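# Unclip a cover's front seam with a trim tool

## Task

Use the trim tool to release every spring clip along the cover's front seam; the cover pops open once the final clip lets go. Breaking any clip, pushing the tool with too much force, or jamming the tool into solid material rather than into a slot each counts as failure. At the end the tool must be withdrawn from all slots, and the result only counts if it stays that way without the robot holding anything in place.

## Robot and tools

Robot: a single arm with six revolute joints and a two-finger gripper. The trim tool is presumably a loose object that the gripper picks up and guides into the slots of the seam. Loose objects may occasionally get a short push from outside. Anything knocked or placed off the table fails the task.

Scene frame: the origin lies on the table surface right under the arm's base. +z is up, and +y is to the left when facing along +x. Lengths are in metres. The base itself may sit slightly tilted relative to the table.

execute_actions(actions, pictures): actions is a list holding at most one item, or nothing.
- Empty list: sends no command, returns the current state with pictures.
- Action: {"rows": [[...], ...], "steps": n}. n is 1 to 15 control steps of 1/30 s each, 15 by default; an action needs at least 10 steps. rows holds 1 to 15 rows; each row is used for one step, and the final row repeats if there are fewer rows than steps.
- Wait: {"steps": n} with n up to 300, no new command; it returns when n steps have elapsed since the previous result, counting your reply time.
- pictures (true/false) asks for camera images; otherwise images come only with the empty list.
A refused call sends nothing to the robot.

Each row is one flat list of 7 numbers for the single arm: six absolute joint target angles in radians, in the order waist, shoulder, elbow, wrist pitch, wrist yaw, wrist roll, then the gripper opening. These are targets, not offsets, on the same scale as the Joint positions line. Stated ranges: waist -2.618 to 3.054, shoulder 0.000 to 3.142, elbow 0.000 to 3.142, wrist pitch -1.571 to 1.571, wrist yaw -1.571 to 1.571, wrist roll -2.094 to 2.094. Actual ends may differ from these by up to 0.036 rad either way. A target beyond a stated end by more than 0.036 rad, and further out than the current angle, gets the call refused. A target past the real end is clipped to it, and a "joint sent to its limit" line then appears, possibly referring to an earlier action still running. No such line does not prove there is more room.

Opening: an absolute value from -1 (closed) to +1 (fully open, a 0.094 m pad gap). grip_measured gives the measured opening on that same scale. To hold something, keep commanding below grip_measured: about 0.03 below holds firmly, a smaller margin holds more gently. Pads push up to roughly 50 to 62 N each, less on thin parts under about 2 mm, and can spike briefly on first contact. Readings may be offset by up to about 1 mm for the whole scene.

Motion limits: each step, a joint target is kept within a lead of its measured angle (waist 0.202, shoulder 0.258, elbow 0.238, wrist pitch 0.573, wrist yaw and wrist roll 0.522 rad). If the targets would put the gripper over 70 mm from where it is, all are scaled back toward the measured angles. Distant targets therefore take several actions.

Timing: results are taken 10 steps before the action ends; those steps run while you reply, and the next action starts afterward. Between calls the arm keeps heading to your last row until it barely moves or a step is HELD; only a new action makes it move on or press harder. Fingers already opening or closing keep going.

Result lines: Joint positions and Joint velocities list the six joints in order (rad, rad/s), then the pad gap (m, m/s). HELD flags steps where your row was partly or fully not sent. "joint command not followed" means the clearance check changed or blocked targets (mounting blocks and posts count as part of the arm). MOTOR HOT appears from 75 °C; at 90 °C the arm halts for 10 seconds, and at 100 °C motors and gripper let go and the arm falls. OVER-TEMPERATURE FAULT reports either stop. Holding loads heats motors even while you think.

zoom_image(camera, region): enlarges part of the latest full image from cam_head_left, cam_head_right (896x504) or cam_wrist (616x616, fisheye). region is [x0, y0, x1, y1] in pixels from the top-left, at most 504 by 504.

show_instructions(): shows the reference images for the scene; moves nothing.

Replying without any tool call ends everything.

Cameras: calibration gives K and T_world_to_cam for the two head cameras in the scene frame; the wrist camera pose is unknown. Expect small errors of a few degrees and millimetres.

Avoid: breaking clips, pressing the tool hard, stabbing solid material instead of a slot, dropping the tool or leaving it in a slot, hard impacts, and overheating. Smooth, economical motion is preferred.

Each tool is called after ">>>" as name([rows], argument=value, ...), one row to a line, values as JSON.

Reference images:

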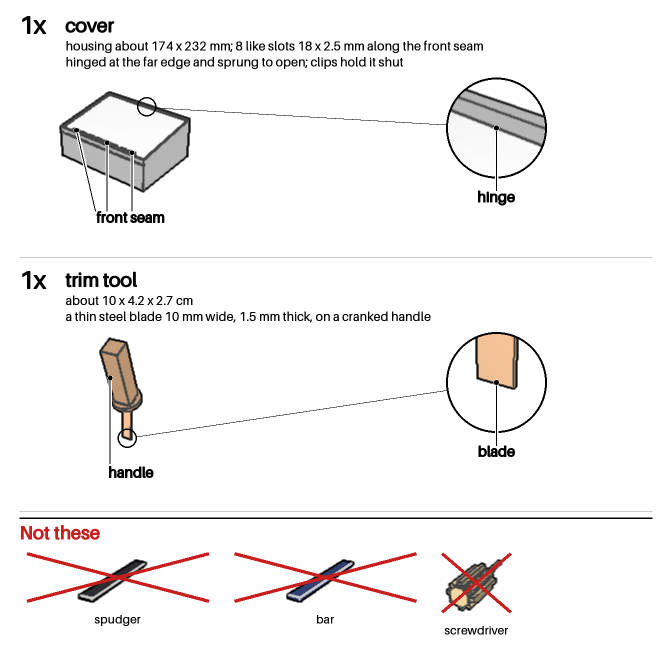

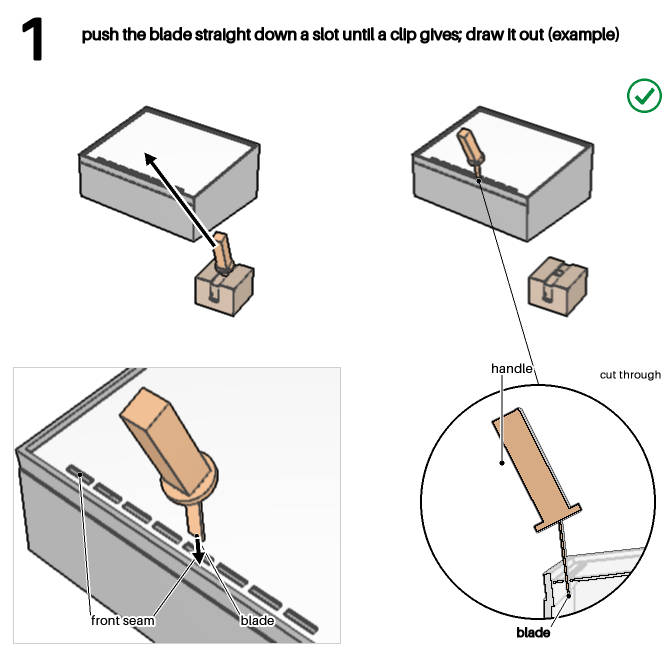

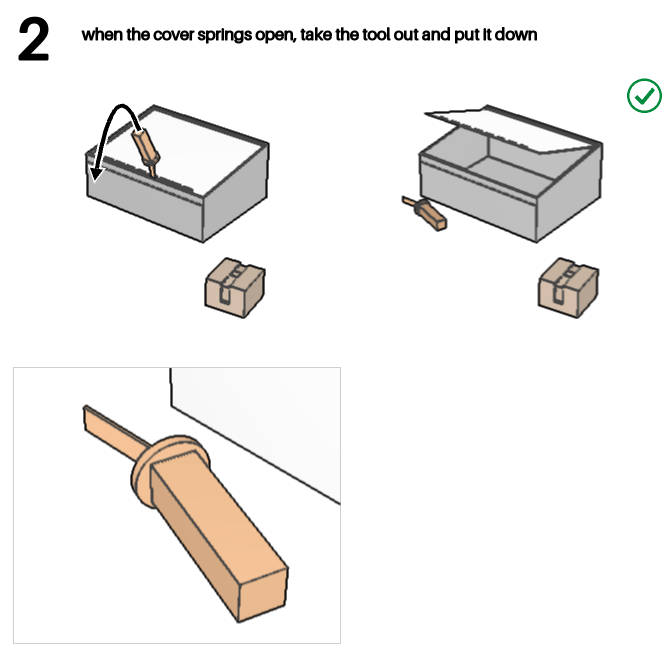

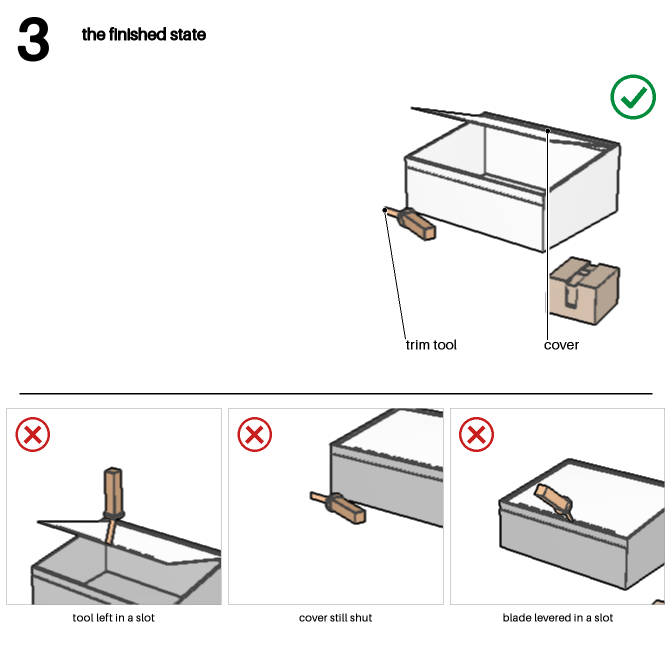

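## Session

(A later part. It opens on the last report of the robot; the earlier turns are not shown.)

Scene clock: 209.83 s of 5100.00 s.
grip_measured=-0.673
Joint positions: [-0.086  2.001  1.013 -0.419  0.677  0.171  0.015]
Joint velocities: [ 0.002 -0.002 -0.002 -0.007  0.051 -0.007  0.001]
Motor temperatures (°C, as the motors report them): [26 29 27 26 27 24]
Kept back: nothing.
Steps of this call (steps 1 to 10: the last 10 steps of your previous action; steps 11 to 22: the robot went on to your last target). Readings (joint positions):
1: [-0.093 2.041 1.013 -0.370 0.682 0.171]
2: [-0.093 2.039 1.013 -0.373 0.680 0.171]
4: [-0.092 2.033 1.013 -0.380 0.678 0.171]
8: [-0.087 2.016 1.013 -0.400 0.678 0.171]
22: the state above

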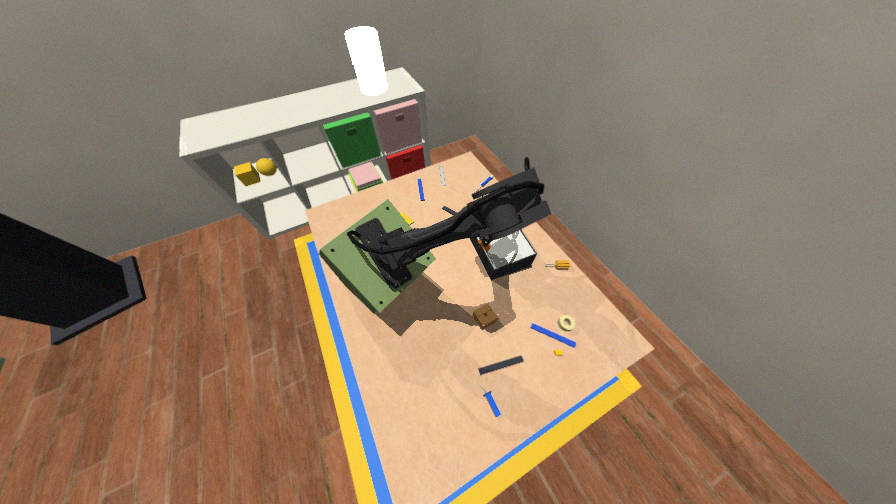

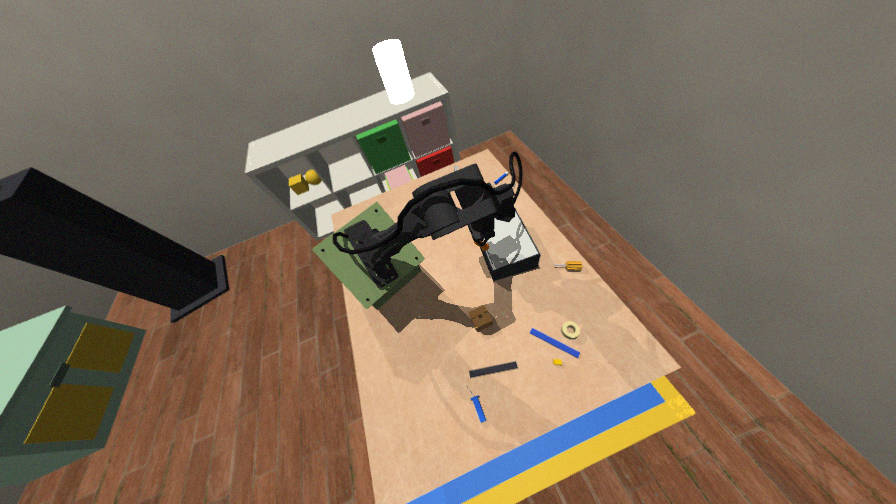

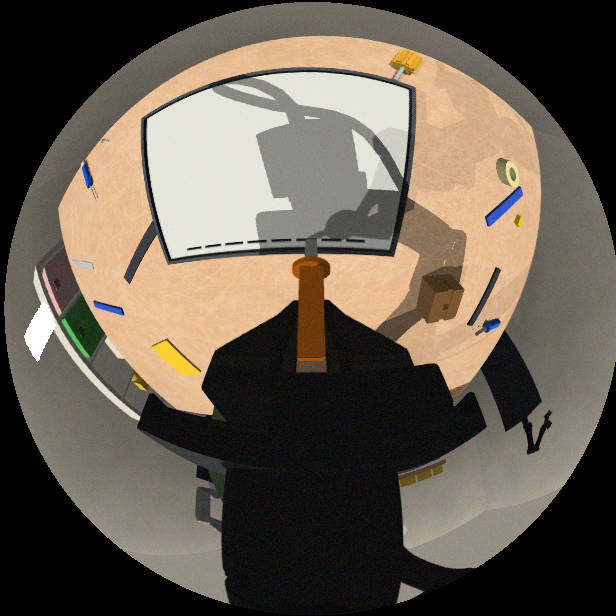

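>>> execute_actions([
  {"rows": [[-0.068,1.990,1.045,-0.430,0.680,0.181,-0.72],[-0.062,1.995,1.055,-0.433,0.682,0.187,-0.72],[-0.056,2.010,1.060,-0.436,0.684,0.193,-0.72],[-0.050,2.025,1.064,-0.439,0.686,0.199,-0.72],[-0.045,2.033,1.067,-0.442,0.688,0.205,-0.72],[-0.040,2.040,1.069,-0.445,0.690,0.211,-0.72],[-0.035,2.046,1.070,-0.448,0.691,0.217,-0.72],[-0.030,2.052,1.070,-0.450,0.692,0.223,-0.72],[-0.025,2.058,1.070,-0.452,0.692,0.230,-0.72],[-0.020,2.063,1.070,-0.454,0.692,0.237,-0.72],[-0.015,2.069,1.070,-0.455,0.692,0.244,-0.72]], "steps": 12},
])

>>> execute_actions([
  {"steps": 28},
], pictures=true)

>>> zoom_image(camera="cam_wrist", region=[255, 210, 345, 270])

Scene clock: 210.63 s of 5100.00 s.
grip_measured=-0.673
Joint positions: [-0.086  2.001  1.013 -0.419  0.677  0.172  0.015]
Joint velocities: [-0.017  0.007 -0.007 -0.051 -0.037  0.095 -0.001]
Motor temperatures (°C, as the motors report them): [26 29 27 26 27 24]
Steps of this call (steps 1 to 15: the robot went on to your last target; steps 16 to 22: nothing new was sent; steps 23 to 24: the first 2 steps of this action). Readings (joint positions):
23: [-0.086 2.001 1.013 -0.419 0.677 0.171]
24: the state above

Scene clock: 211.57 s of 5100.00 s.
grip_measured=-0.673
Joint positions: [-0.031  2.058  1.045 -0.44   0.681  0.234  0.015]
Joint velocities: [-0.012  0.002 -0.017  0.11  -0.022  0.037  0.001]
Motor temperatures (°C, as the motors report them): [26 29 27 26 27 24]
Kept back: nothing.
Steps of this call (steps 1 to 10: the last 10 steps of your previous action; steps 11 to 28: the robot went on to your last target). Readings (joint positions):
1: [-0.086 2.001 1.016 -0.422 0.677 0.174]
2: [-0.083 2.002 1.020 -0.425 0.678 0.177]
4: [-0.074 2.010 1.034 -0.426 0.679 0.185]
8: [-0.049 2.033 1.045 -0.427 0.681 0.204]
28: the state above

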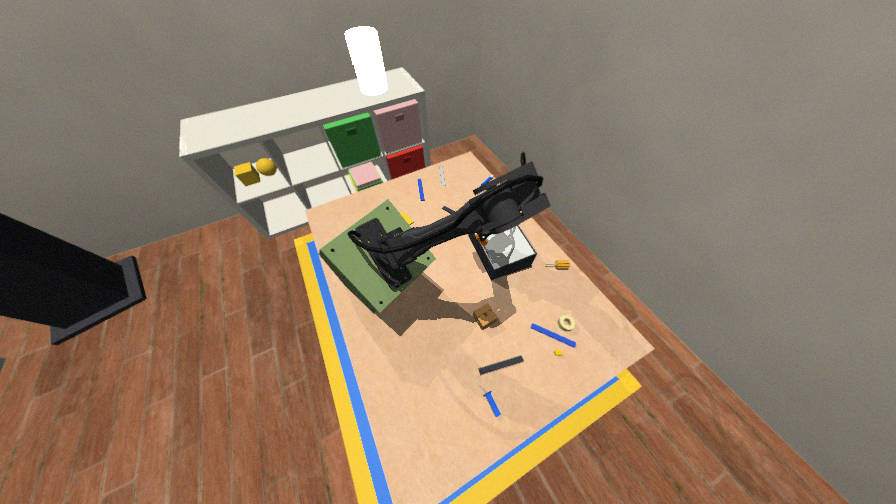

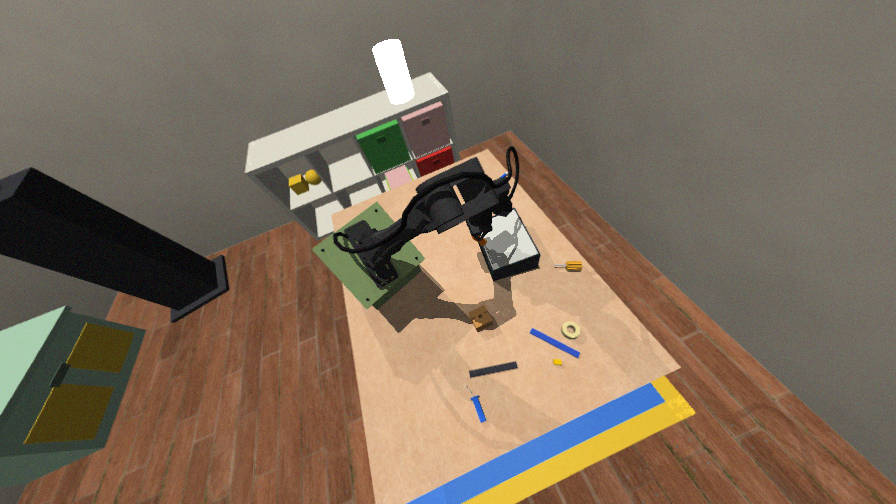

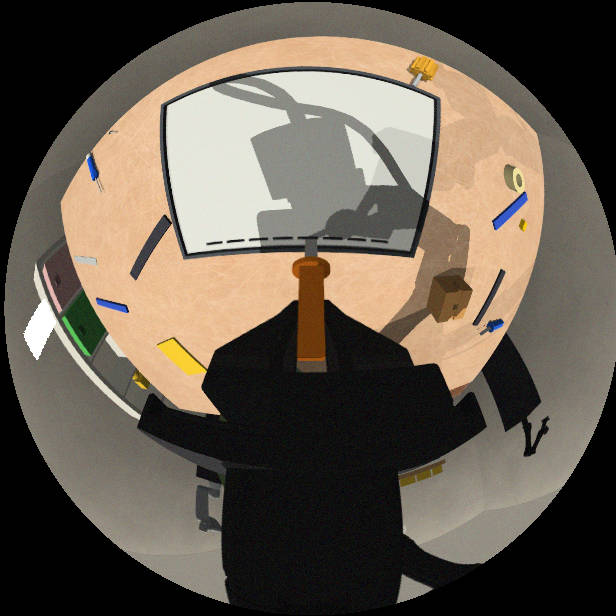

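Region (255, 210, 345, 270) of cam_wrist's 616x616 image, scaled by 5.600, with more detail than that image has.

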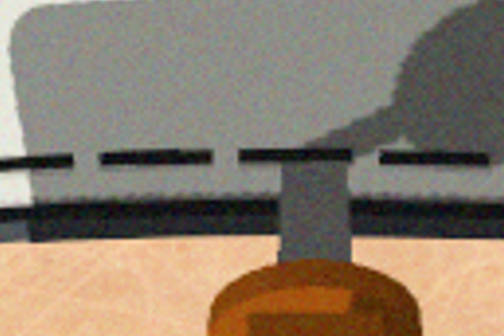

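>>> zoom_image(camera="cam_wrist", region=[285, 220, 345, 260])

Region (285, 220, 345, 260) of cam_wrist's 616x616 image, scaled by 8.400, with more detail than that image has.

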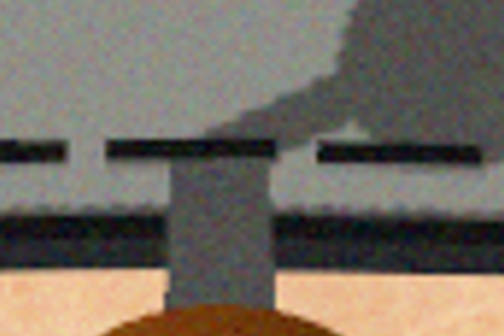

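>>> execute_actions([
  {"rows": [[-0.031,2.072,1.070,-0.420,0.681,0.234,-0.72],[-0.031,2.072,1.070,-0.418,0.681,0.234,-0.72],[-0.031,2.082,1.070,-0.416,0.681,0.234,-0.72],[-0.031,2.085,1.070,-0.415,0.681,0.234,-0.72],[-0.031,2.086,1.070,-0.415,0.681,0.234,-0.72],[-0.031,2.079,1.070,-0.415,0.681,0.234,-0.72]], "steps": 12},
])

>>> execute_actions([
  {"steps": 18},
], pictures=true)

>>> zoom_image(camera="cam_wrist", region=[285, 220, 345, 260])

Scene clock: 213.80 s of 5100.00 s.
grip_measured=-0.673
Joint positions: [-0.031  2.058  1.045 -0.438  0.681  0.234  0.015]
Joint velocities: [-0.007  0.017 -0.002  0.022 -0.007 -0.022 -0.   ]
Motor temperatures (°C, as the motors report them): [26 29 27 26 27 24]
Steps of this call (steps 1 to 15: the robot went on to your last target; steps 16 to 65: nothing new was sent; steps 66 to 67: the first 2 steps of this action). Readings (joint positions):
66: [-0.031 2.058 1.045 -0.439 0.681 0.234]
67: the state above

Scene clock: 214.40 s of 5100.00 s.
grip_measured=-0.673
Joint positions: [-0.031  2.065  1.045 -0.43   0.681  0.234  0.015]
Joint velocities: [-0.012 -0.002  0.007  0.037 -0.066  0.007  0.   ]
Motor temperatures (°C, as the motors report them): [26 29 27 26 27 24]
Kept back: nothing.
Steps of this call (steps 1 to 10: the last 10 steps of your previous action; steps 11 to 15: the robot went on to your last target; steps 16 to 18: nothing new was sent). Readings (joint positions):
1: [-0.031 2.058 1.045 -0.437 0.681 0.234]
2: [-0.031 2.059 1.045 -0.435 0.681 0.234]
4: [-0.031 2.063 1.045 -0.432 0.681 0.234]
8: [-0.031 2.065 1.045 -0.431 0.681 0.234]
18: the state above
The arm was judged still, so your last target was given up. Only a new action makes it travel on or press farther. Fingers that are still opening or closing keep moving.

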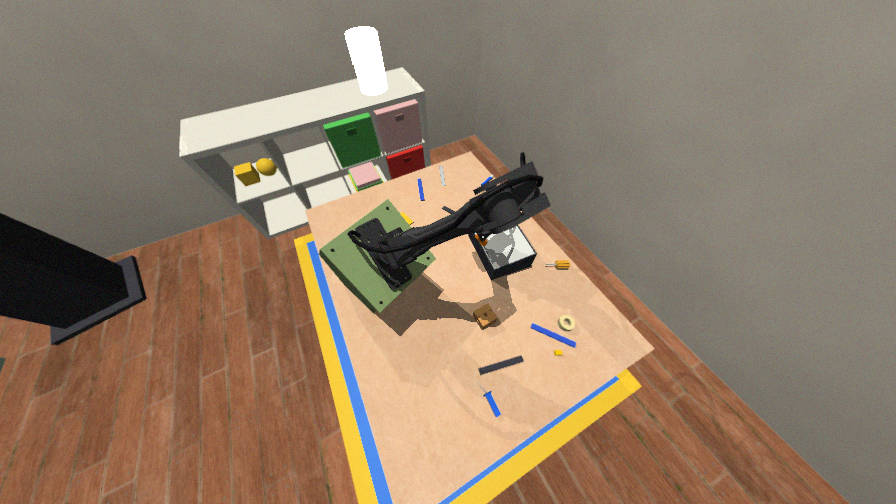

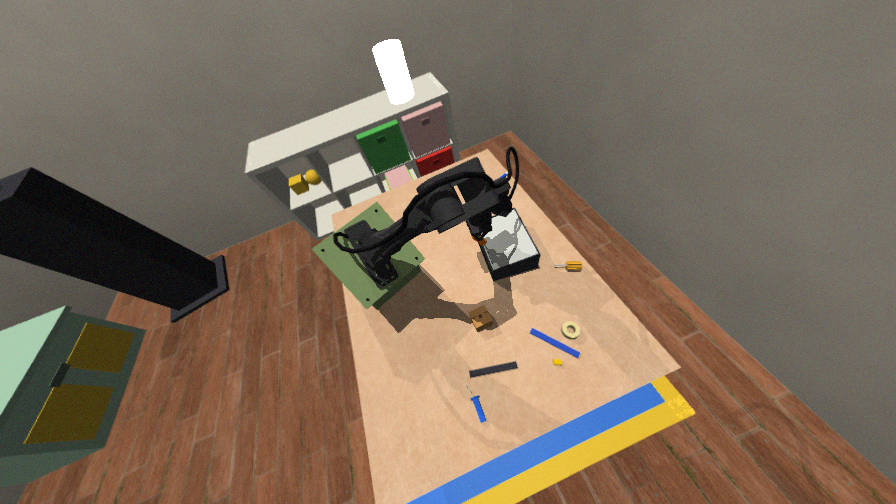

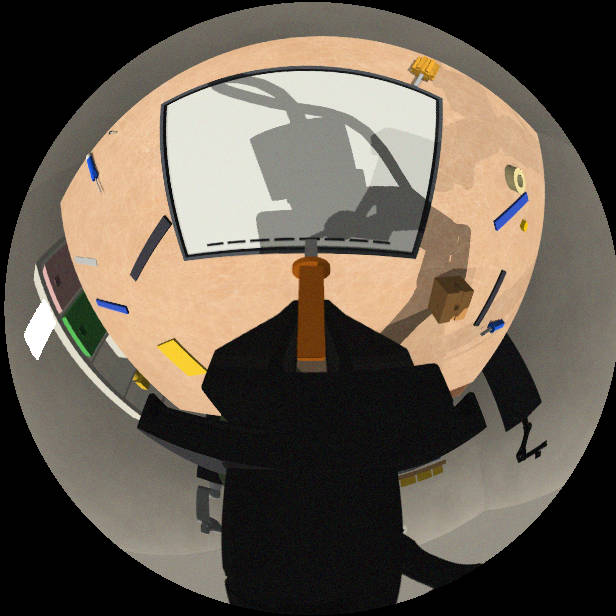

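Region (285, 220, 345, 260) of cam_wrist's 616x616 image, scaled by 8.400, with more detail than that image has.

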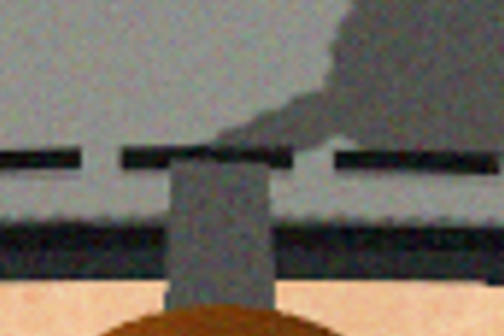

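>>> execute_actions([
  {"rows": [[-0.031,2.079,1.070,-0.413,0.681,0.234,-0.72],[-0.031,2.079,1.070,-0.412,0.681,0.234,-0.72],[-0.031,2.079,1.070,-0.412,0.681,0.234,-0.72],[-0.031,2.089,1.070,-0.411,0.681,0.234,-0.72],[-0.031,2.092,1.070,-0.409,0.681,0.234,-0.72],[-0.031,2.094,1.070,-0.407,0.681,0.234,-0.72],[-0.031,2.095,1.070,-0.404,0.681,0.234,-0.72],[-0.031,2.095,1.070,-0.402,0.681,0.234,-0.72],[-0.031,2.095,1.070,-0.401,0.681,0.234,-0.72],[-0.031,2.091,1.070,-0.401,0.681,0.234,-0.72]], "steps": 13},
])

>>> execute_actions([
  {"steps": 16},
], pictures=true)

>>> zoom_image(camera="cam_wrist", region=[285, 220, 345, 260])

Scene clock: 215.83 s of 5100.00 s.
grip_measured=-0.673
Joint positions: [-0.031  2.065  1.045 -0.429  0.681  0.234  0.015]
Joint velocities: [-0.002  0.002  0.017 -0.007  0.022 -0.066 -0.   ]
Motor temperatures (°C, as the motors report them): [26 29 27 26 27 24]
Steps of this call (steps 1 to 40: nothing new was sent; steps 41 to 43: the first 3 steps of this action). Readings (joint positions):
41: [-0.031 2.065 1.045 -0.430 0.681 0.234]
42: [-0.031 2.065 1.045 -0.429 0.681 0.234]
43: the state above

Scene clock: 216.37 s of 5100.00 s.
grip_measured=-0.673
Joint positions: [-0.031  2.078  1.045 -0.414  0.681  0.234  0.015]
Joint velocities: [-0.012  0.012 -0.002 -0.037 -0.051 -0.037 -0.001]
Motor temperatures (°C, as the motors report them): [26 29 27 26 27 24]
Kept back: nothing.
Steps of this call (steps 1 to 10: the last 10 steps of your previous action; steps 11 to 16: the robot went on to your last target). Readings (joint positions):
1: [-0.031 2.065 1.045 -0.428 0.681 0.234]
2: [-0.031 2.066 1.045 -0.427 0.681 0.234]
4: [-0.031 2.071 1.045 -0.424 0.681 0.234]
8: [-0.031 2.078 1.045 -0.415 0.681 0.234]
16: the state above

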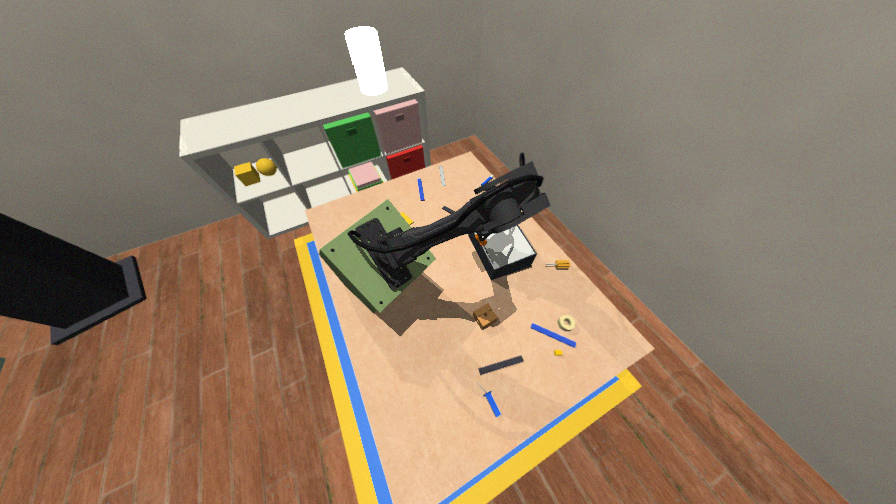

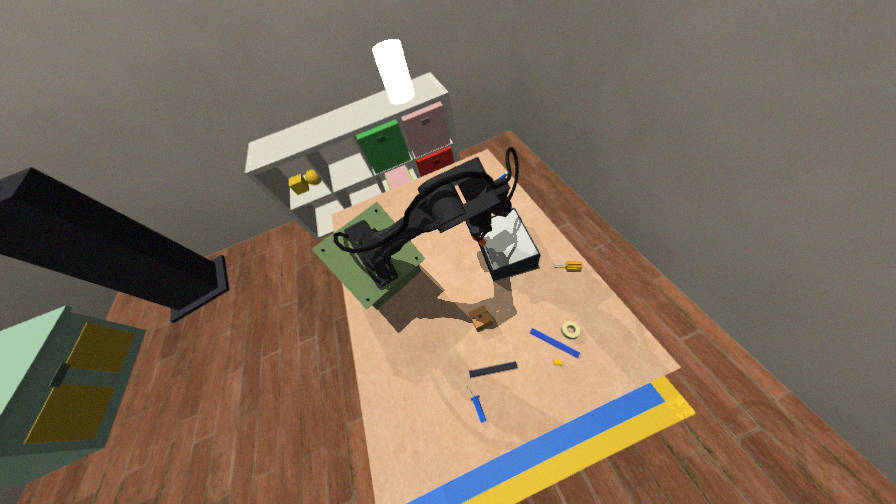

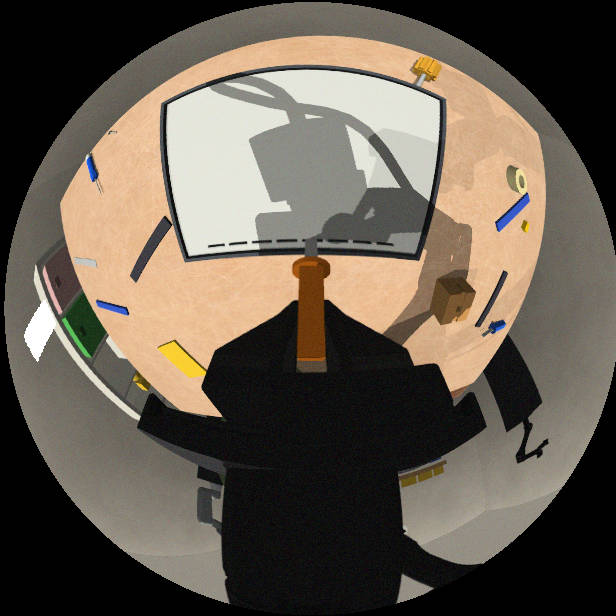

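Region (285, 220, 345, 260) of cam_wrist's 616x616 image, scaled by 8.400, with more detail than that image has.

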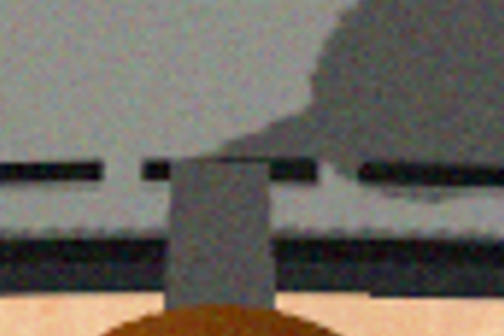

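>>> execute_actions(actions=[])

Scene clock: 218.50 s of 5100.00 s.
grip_measured=-0.673
Joint positions: [-0.031  2.078  1.045 -0.414  0.681  0.234  0.015]
Joint velocities: [-0.002  0.002 -0.012 -0.037 -0.007 -0.022 -0.   ]
Motor temperatures (°C, as the motors report them): [26 29 27 26 27 24]
Kept back: nothing.
Steps of this call (steps 1 to 15: the robot went on to your last target; steps 16 to 64: nothing new was sent). Readings (joint positions):
1: [-0.031 2.078 1.045 -0.414 0.681 0.234]
2: [-0.031 2.078 1.045 -0.414 0.681 0.234]
4: [-0.031 2.078 1.045 -0.414 0.681 0.234]
8: [-0.031 2.078 1.045 -0.414 0.681 0.234]
64: the state above
The arm was judged still, so your last target was given up. Only a new action makes it travel on or press farther. Fingers that are still opening or closing keep moving.

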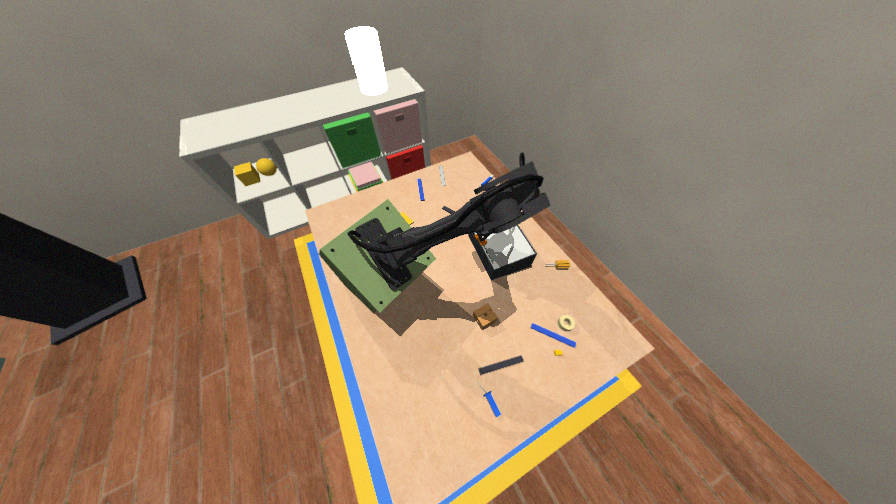

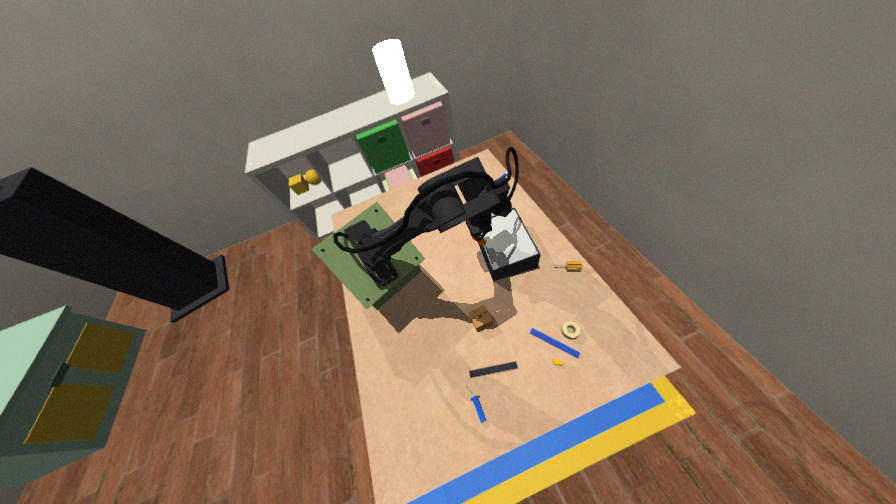

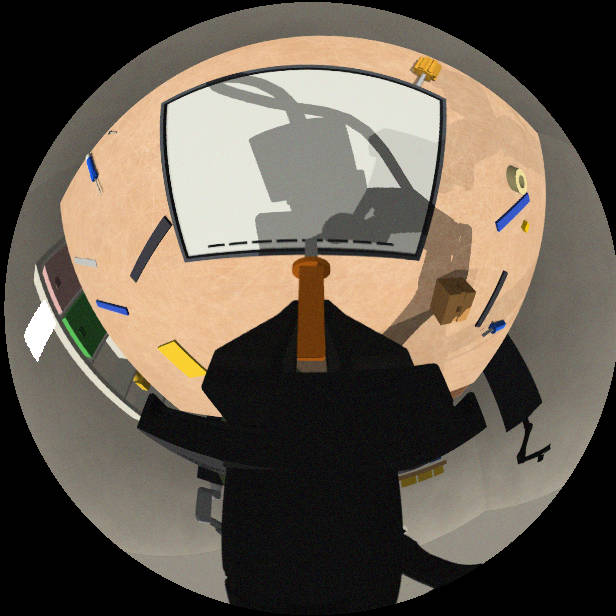

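Combined step.

>>> execute_actions([
  {"rows":[[-0.047,2.102,1.070,-0.398,0.681,0.234,-0.72],[-0.049,2.105,1.070,-0.396,0.681,0.234,-0.72],[-0.049,2.107,1.070,-0.394,0.681,0.234,-0.72],[-0.047,2.108,1.070,-0.393,0.681,0.234,-0.72],[-0.044,2.108,1.070,-0.392,0.681,0.234,-0.72],[-0.042,2.108,1.070,-0.392,0.681,0.234,-0.72],[-0.041,2.092,1.070,-0.392,0.681,0.234,-0.72]],"steps":12},
])

>>> execute_actions([
  {"steps":15},
], pictures=true)

>>> zoom_image(camera="cam_wrist", region=[285,220,345,260])

Scene clock: 219.00 s of 5100.00 s.
grip_measured=-0.673
Joint positions: [-0.035  2.079  1.045 -0.413  0.681  0.234  0.015]
Joint velocities: [-0.085  0.042  0.007  0.081 -0.007 -0.007 -0.   ]
Motor temperatures (°C, as the motors report them): [26 29 27 26 27 24]
Steps of this call (steps 1 to 13: nothing new was sent; steps 14 to 15: the first 2 steps of this action). Readings (joint positions):
14: [-0.032 2.078 1.045 -0.414 0.681 0.234]
15: the state above

Scene clock: 219.50 s of 5100.00 s.
grip_measured=-0.673
Joint positions: [-0.042  2.087  1.045 -0.398  0.681  0.234  0.015]
Joint velocities: [ 0.007 -0.002 -0.007 -0.095  0.007  0.051  0.   ]
Motor temperatures (°C, as the motors report them): [26 29 27 26 27 24]
Kept back: nothing.
Steps of this call (steps 1 to 10: the last 10 steps of your previous action; steps 11 to 15: the robot went on to your last target). Readings (joint positions):
1: [-0.038 2.081 1.045 -0.410 0.681 0.234]
2: [-0.040 2.084 1.045 -0.406 0.681 0.234]
4: [-0.042 2.087 1.045 -0.399 0.681 0.234]
8: [-0.042 2.087 1.045 -0.398 0.681 0.234]
15: the state above

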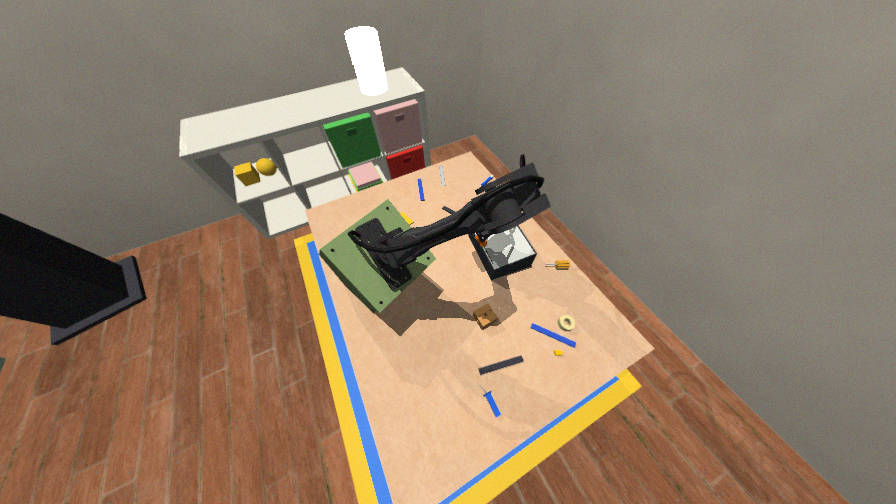

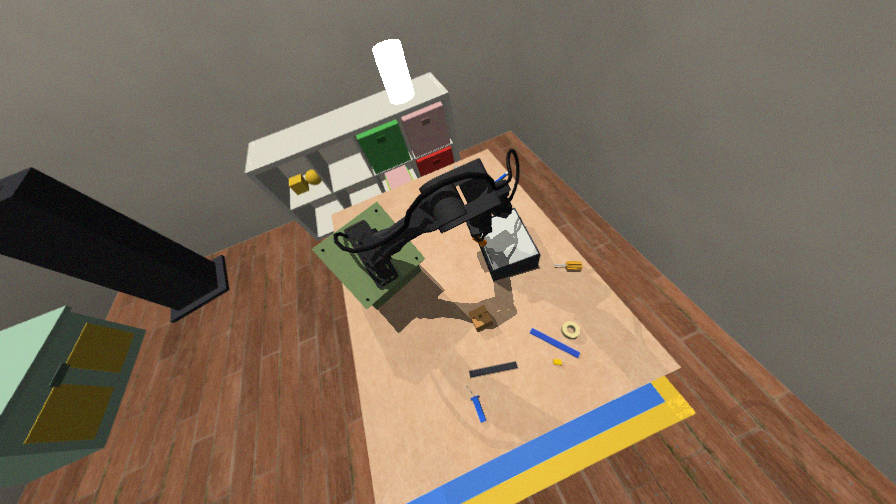

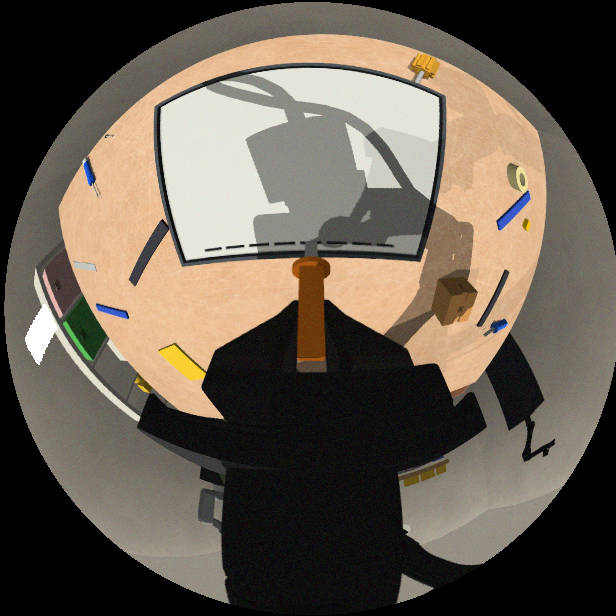

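Region (285, 220, 345, 260) of cam_wrist's 616x616 image, scaled by 8.400, with more detail than that image has.

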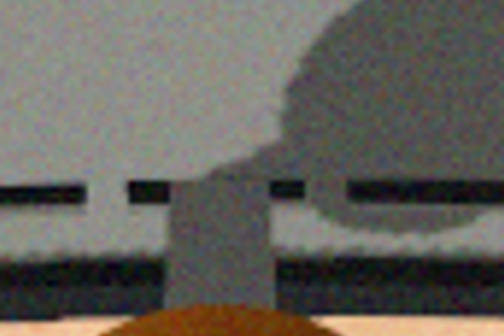

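>>> execute_actions([
  {"rows":[[-0.041,2.113,1.070,-0.384,0.681,0.234,-0.72],[-0.041,2.115,1.070,-0.383,0.681,0.234,-0.72],[-0.041,2.117,1.070,-0.383,0.681,0.234,-0.72],[-0.041,2.119,1.070,-0.382,0.681,0.234,-0.72],[-0.041,2.121,1.070,-0.382,0.681,0.234,-0.72],[-0.041,2.123,1.070,-0.381,0.681,0.234,-0.72],[-0.041,2.125,1.070,-0.381,0.681,0.234,-0.72],[-0.041,2.127,1.070,-0.380,0.681,0.234,-0.72],[-0.041,2.129,1.070,-0.380,0.681,0.234,-0.72],[-0.041,2.131,1.070,-0.380,0.681,0.234,-0.72]],"steps":12},
])

>>> execute_actions([
  {"steps":12},
])

Scene clock: 220.03 s of 5100.00 s.
grip_measured=-0.673
Joint positions: [-0.042  2.089  1.045 -0.397  0.681  0.234  0.015]
Joint velocities: [-0.027  0.037 -0.017  0.037 -0.037 -0.037 -0.   ]
Motor temperatures (°C, as the motors report them): [26 29 27 26 27 24]
Steps of this call (steps 1 to 14: the robot went on to your last target; steps 15 to 16: the first 2 steps of this action). Readings (joint positions):
15: [-0.042 2.087 1.045 -0.397 0.681 0.234]
16: the state above

Scene clock: 220.43 s of 5100.00 s.
grip_measured=-0.673
Joint positions: [-0.042  2.105  1.045 -0.377  0.682  0.234  0.015]
Joint velocities: [ 0.017  0.012  0.007 -0.037 -0.022  0.081 -0.   ]
Motor temperatures (°C, as the motors report them): [26 29 27 26 27 24]
Kept back: nothing.
Steps of this call (steps 1 to 10: the last 10 steps of your previous action; steps 11 to 12: the robot went on to your last target). Readings (joint positions):
1: [-0.042 2.091 1.045 -0.395 0.681 0.234]
2: [-0.042 2.094 1.045 -0.392 0.681 0.234]
4: [-0.042 2.099 1.045 -0.385 0.681 0.234]
8: [-0.042 2.105 1.045 -0.377 0.682 0.234]
12: the state above

>>> execute_actions(actions=[])

>>> zoom_image(camera="cam_wrist", region=[285,220,345,260])

Scene clock: 220.70 s of 5100.00 s.
grip_measured=-0.673
Joint positions: [-0.042  2.105  1.045 -0.377  0.682  0.234  0.015]
Joint velocities: [ 0.002 -0.007 -0.007  0.007 -0.007  0.095 -0.001]
Motor temperatures (°C, as the motors report them): [26 29 27 26 27 24]
Kept back: nothing.
Steps of this call (steps 1 to 8: the robot went on to your last target). Readings (joint positions):
1: [-0.042 2.105 1.045 -0.377 0.682 0.234]
2: [-0.042 2.105 1.045 -0.377 0.682 0.234]
4: [-0.042 2.105 1.045 -0.377 0.682 0.234]
8: the state above

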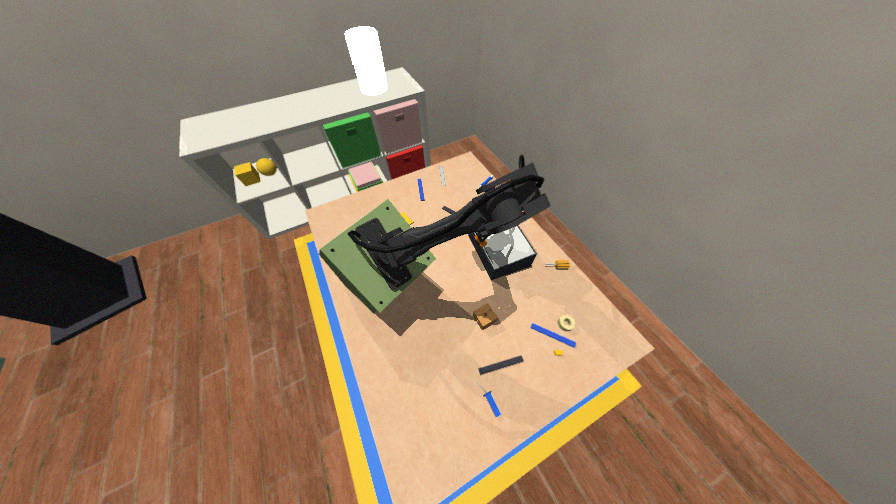

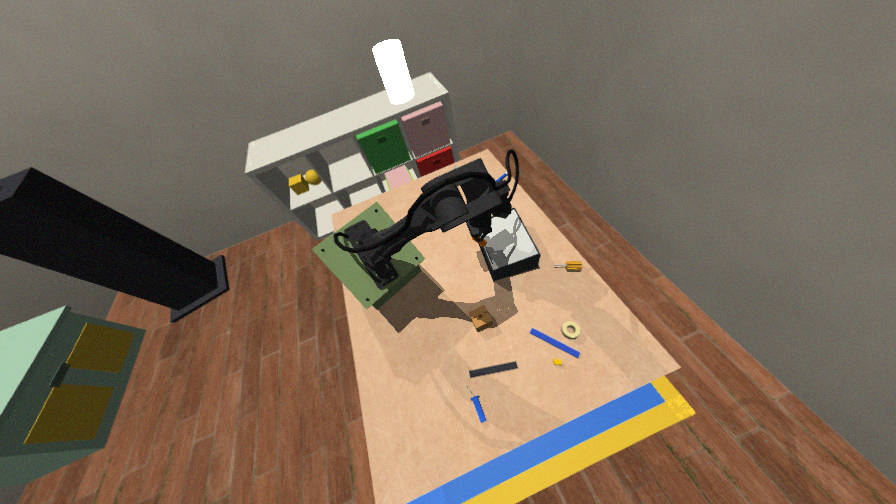

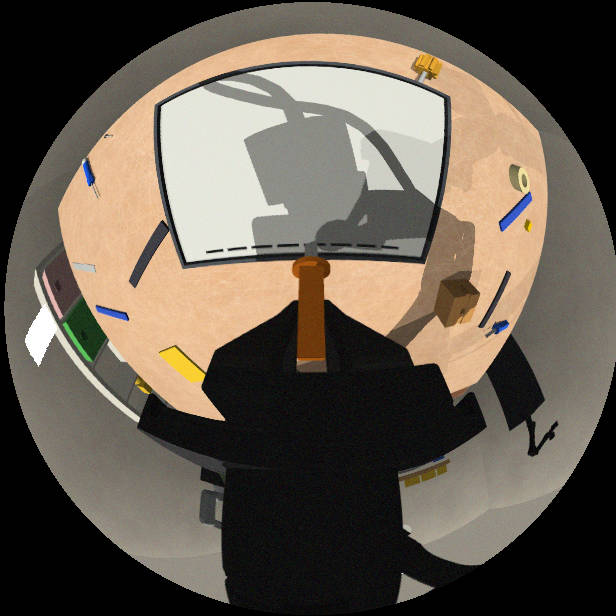

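Region (285, 220, 345, 260) of cam_wrist's 616x616 image, scaled by 8.400, with more detail than that image has.

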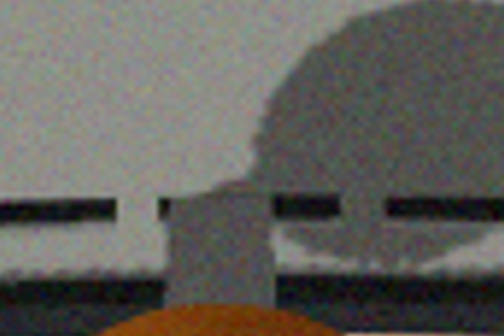

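>>> execute_actions([
  {"rows":[[-0.041,2.085,1.070,-0.390,0.681,0.234,-0.72],[-0.041,2.081,1.070,-0.3945,0.681,0.234,-0.72],[-0.041,2.077,1.070,-0.399,0.681,0.234,-0.72],[-0.041,2.073,1.070,-0.4035,0.681,0.234,-0.72],[-0.041,2.069,1.070,-0.408,0.681,0.234,-0.72],[-0.032,2.065,1.070,-0.4125,0.681,0.234,-0.72],[-0.022,2.062,1.070,-0.417,0.681,0.234,-0.72],[-0.016,2.059,1.070,-0.4215,0.681,0.234,-0.72],[-0.012,2.056,1.070,-0.426,0.681,0.234,-0.72],[-0.012,2.053,1.070,-0.4305,0.681,0.234,-0.72],[-0.014,2.050,1.070,-0.435,0.681,0.234,-0.72],[-0.016,2.047,1.070,-0.4395,0.681,0.234,-0.72],[-0.016,2.047,1.070,-0.444,0.681,0.234,-0.72],[-0.016,2.047,1.070,-0.446,0.681,0.234,-0.72]],"steps":15},
])

>>> execute_actions([
  {"steps":16},
])

Scene clock: 221.83 s of 5100.00 s.
grip_measured=-0.673
Joint positions: [-0.042  2.094  1.045 -0.383  0.682  0.234  0.015]
Joint velocities: [-0.002 -0.1    0.017 -0.125 -0.007 -0.037 -0.001]
Motor temperatures (°C, as the motors report them): [26 29 27 26 27 24]
Steps of this call (steps 1 to 15: the robot went on to your last target; steps 16 to 29: nothing new was sent; steps 30 to 34: the first 5 steps of this action). Readings (joint positions):
30: [-0.042 2.104 1.045 -0.377 0.682 0.234]
31: [-0.042 2.102 1.045 -0.377 0.682 0.234]
33: [-0.042 2.097 1.045 -0.381 0.682 0.234]
34: the state above

Scene clock: 222.37 s of 5100.00 s.
grip_measured=-0.673
Joint positions: [-0.035  2.063  1.045 -0.429  0.682  0.234  0.015]
Joint velocities: [ 0.002 -0.002  0.007  0.007  0.007  0.022 -0.001]
Motor temperatures (°C, as the motors report them): [26 29 27 26 27 24]
Kept back: nothing.
Steps of this call (steps 1 to 10: the last 10 steps of your previous action; steps 11 to 16: the robot went on to your last target). Readings (joint positions):
1: [-0.042 2.091 1.045 -0.387 0.682 0.234]
2: [-0.042 2.087 1.045 -0.392 0.682 0.234]
4: [-0.041 2.080 1.045 -0.401 0.682 0.234]
8: [-0.036 2.069 1.045 -0.420 0.682 0.234]
16: the state above

>>> execute_actions([
  {"rows":[[-0.018,2.060,1.082,-0.446,0.684,0.250,-0.72],[-0.010,2.063,1.088,-0.449,0.687,0.258,-0.72],[-0.003,2.075,1.093,-0.452,0.690,0.265,-0.72],[0.004,2.087,1.097,-0.455,0.692,0.272,-0.72],[0.011,2.096,1.100,-0.457,0.694,0.279,-0.72],[0.017,2.104,1.103,-0.459,0.696,0.285,-0.72],[0.023,2.111,1.103,-0.461,0.698,0.291,-0.72],[0.028,2.117,1.103,-0.463,0.698,0.296,-0.72],[0.032,2.122,1.103,-0.464,0.698,0.300,-0.72],[0.035,2.126,1.103,-0.464,0.698,0.303,-0.72],[0.036,2.129,1.103,-0.464,0.698,0.305,-0.72],[0.036,2.130,1.103,-0.464,0.698,0.305,-0.72]],"steps":13},
])

>>> execute_actions([
  {"steps":26},
], pictures=true)

>>> zoom_image(camera="cam_wrist", region=[285,220,345,260])

Scene clock: 223.23 s of 5100.00 s.
grip_measured=-0.673
Joint positions: [-0.035  2.063  1.05  -0.435  0.682  0.241  0.015]
Joint velocities: [ 0.032  0.012  0.105 -0.081  0.037  0.139  0.001]
Motor temperatures (°C, as the motors report them): [26 29 27 26 27 24]
Steps of this call (steps 1 to 15: the robot went on to your last target; steps 16 to 23: nothing new was sent; steps 24 to 26: the first 3 steps of this action). Readings (joint positions):
24: [-0.035 2.063 1.045 -0.430 0.682 0.235]
25: [-0.035 2.063 1.047 -0.432 0.682 0.238]
26: the state above

Scene clock: 224.10 s of 5100.00 s.
grip_measured=-0.673
Joint positions: [ 0.02   2.119  1.079 -0.449  0.687  0.295  0.015]
Joint velocities: [ 0.012  0.002  0.002  0.022 -0.007  0.066 -0.   ]
Motor temperatures (°C, as the motors report them): [26 29 27 26 27 24]
Kept back: nothing.
Steps of this call (steps 1 to 10: the last 10 steps of your previous action; steps 11 to 26: the robot went on to your last target). Readings (joint positions):
1: [-0.032 2.064 1.055 -0.438 0.682 0.245]
2: [-0.027 2.067 1.062 -0.439 0.683 0.250]
4: [-0.014 2.077 1.074 -0.439 0.686 0.260]
8: [0.014 2.104 1.079 -0.441 0.687 0.279]
26: the state above

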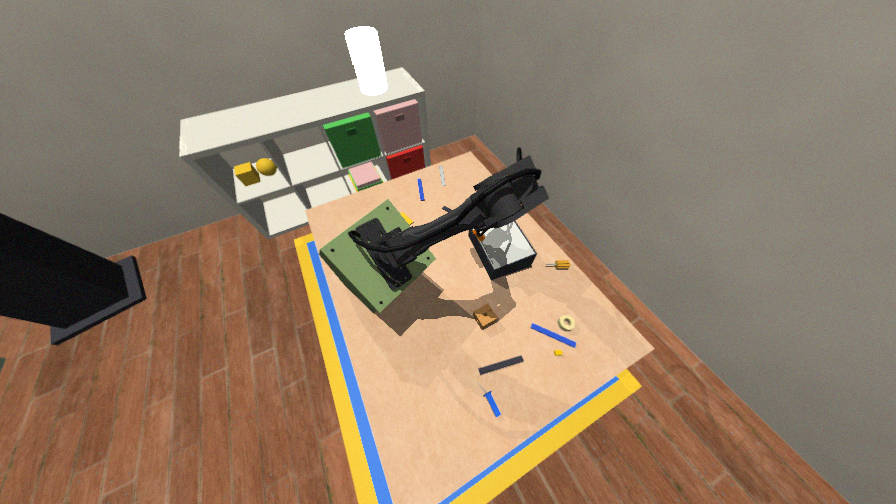

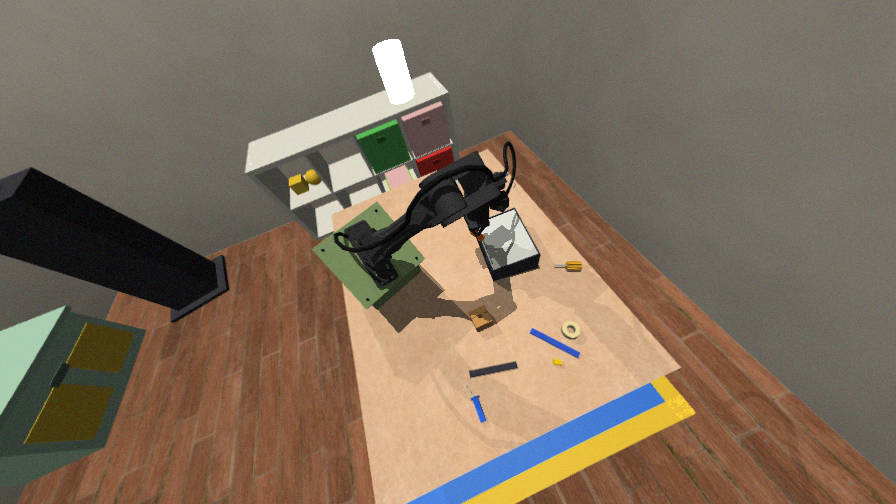

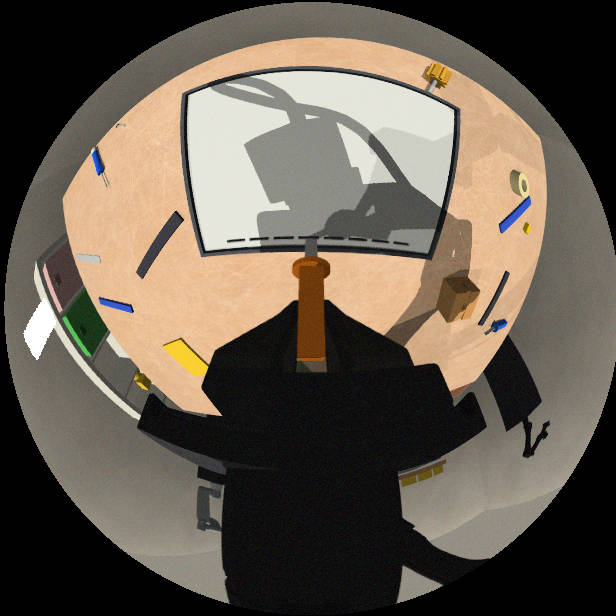

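Region (285, 220, 345, 260) of cam_wrist's 616x616 image, scaled by 8.400, with more detail than that image has.

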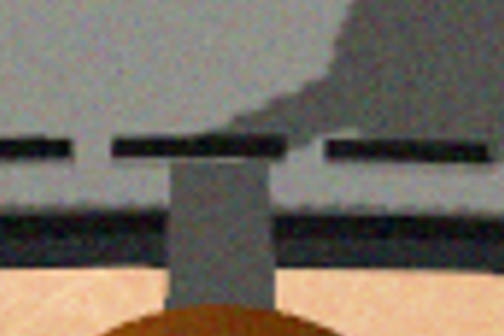

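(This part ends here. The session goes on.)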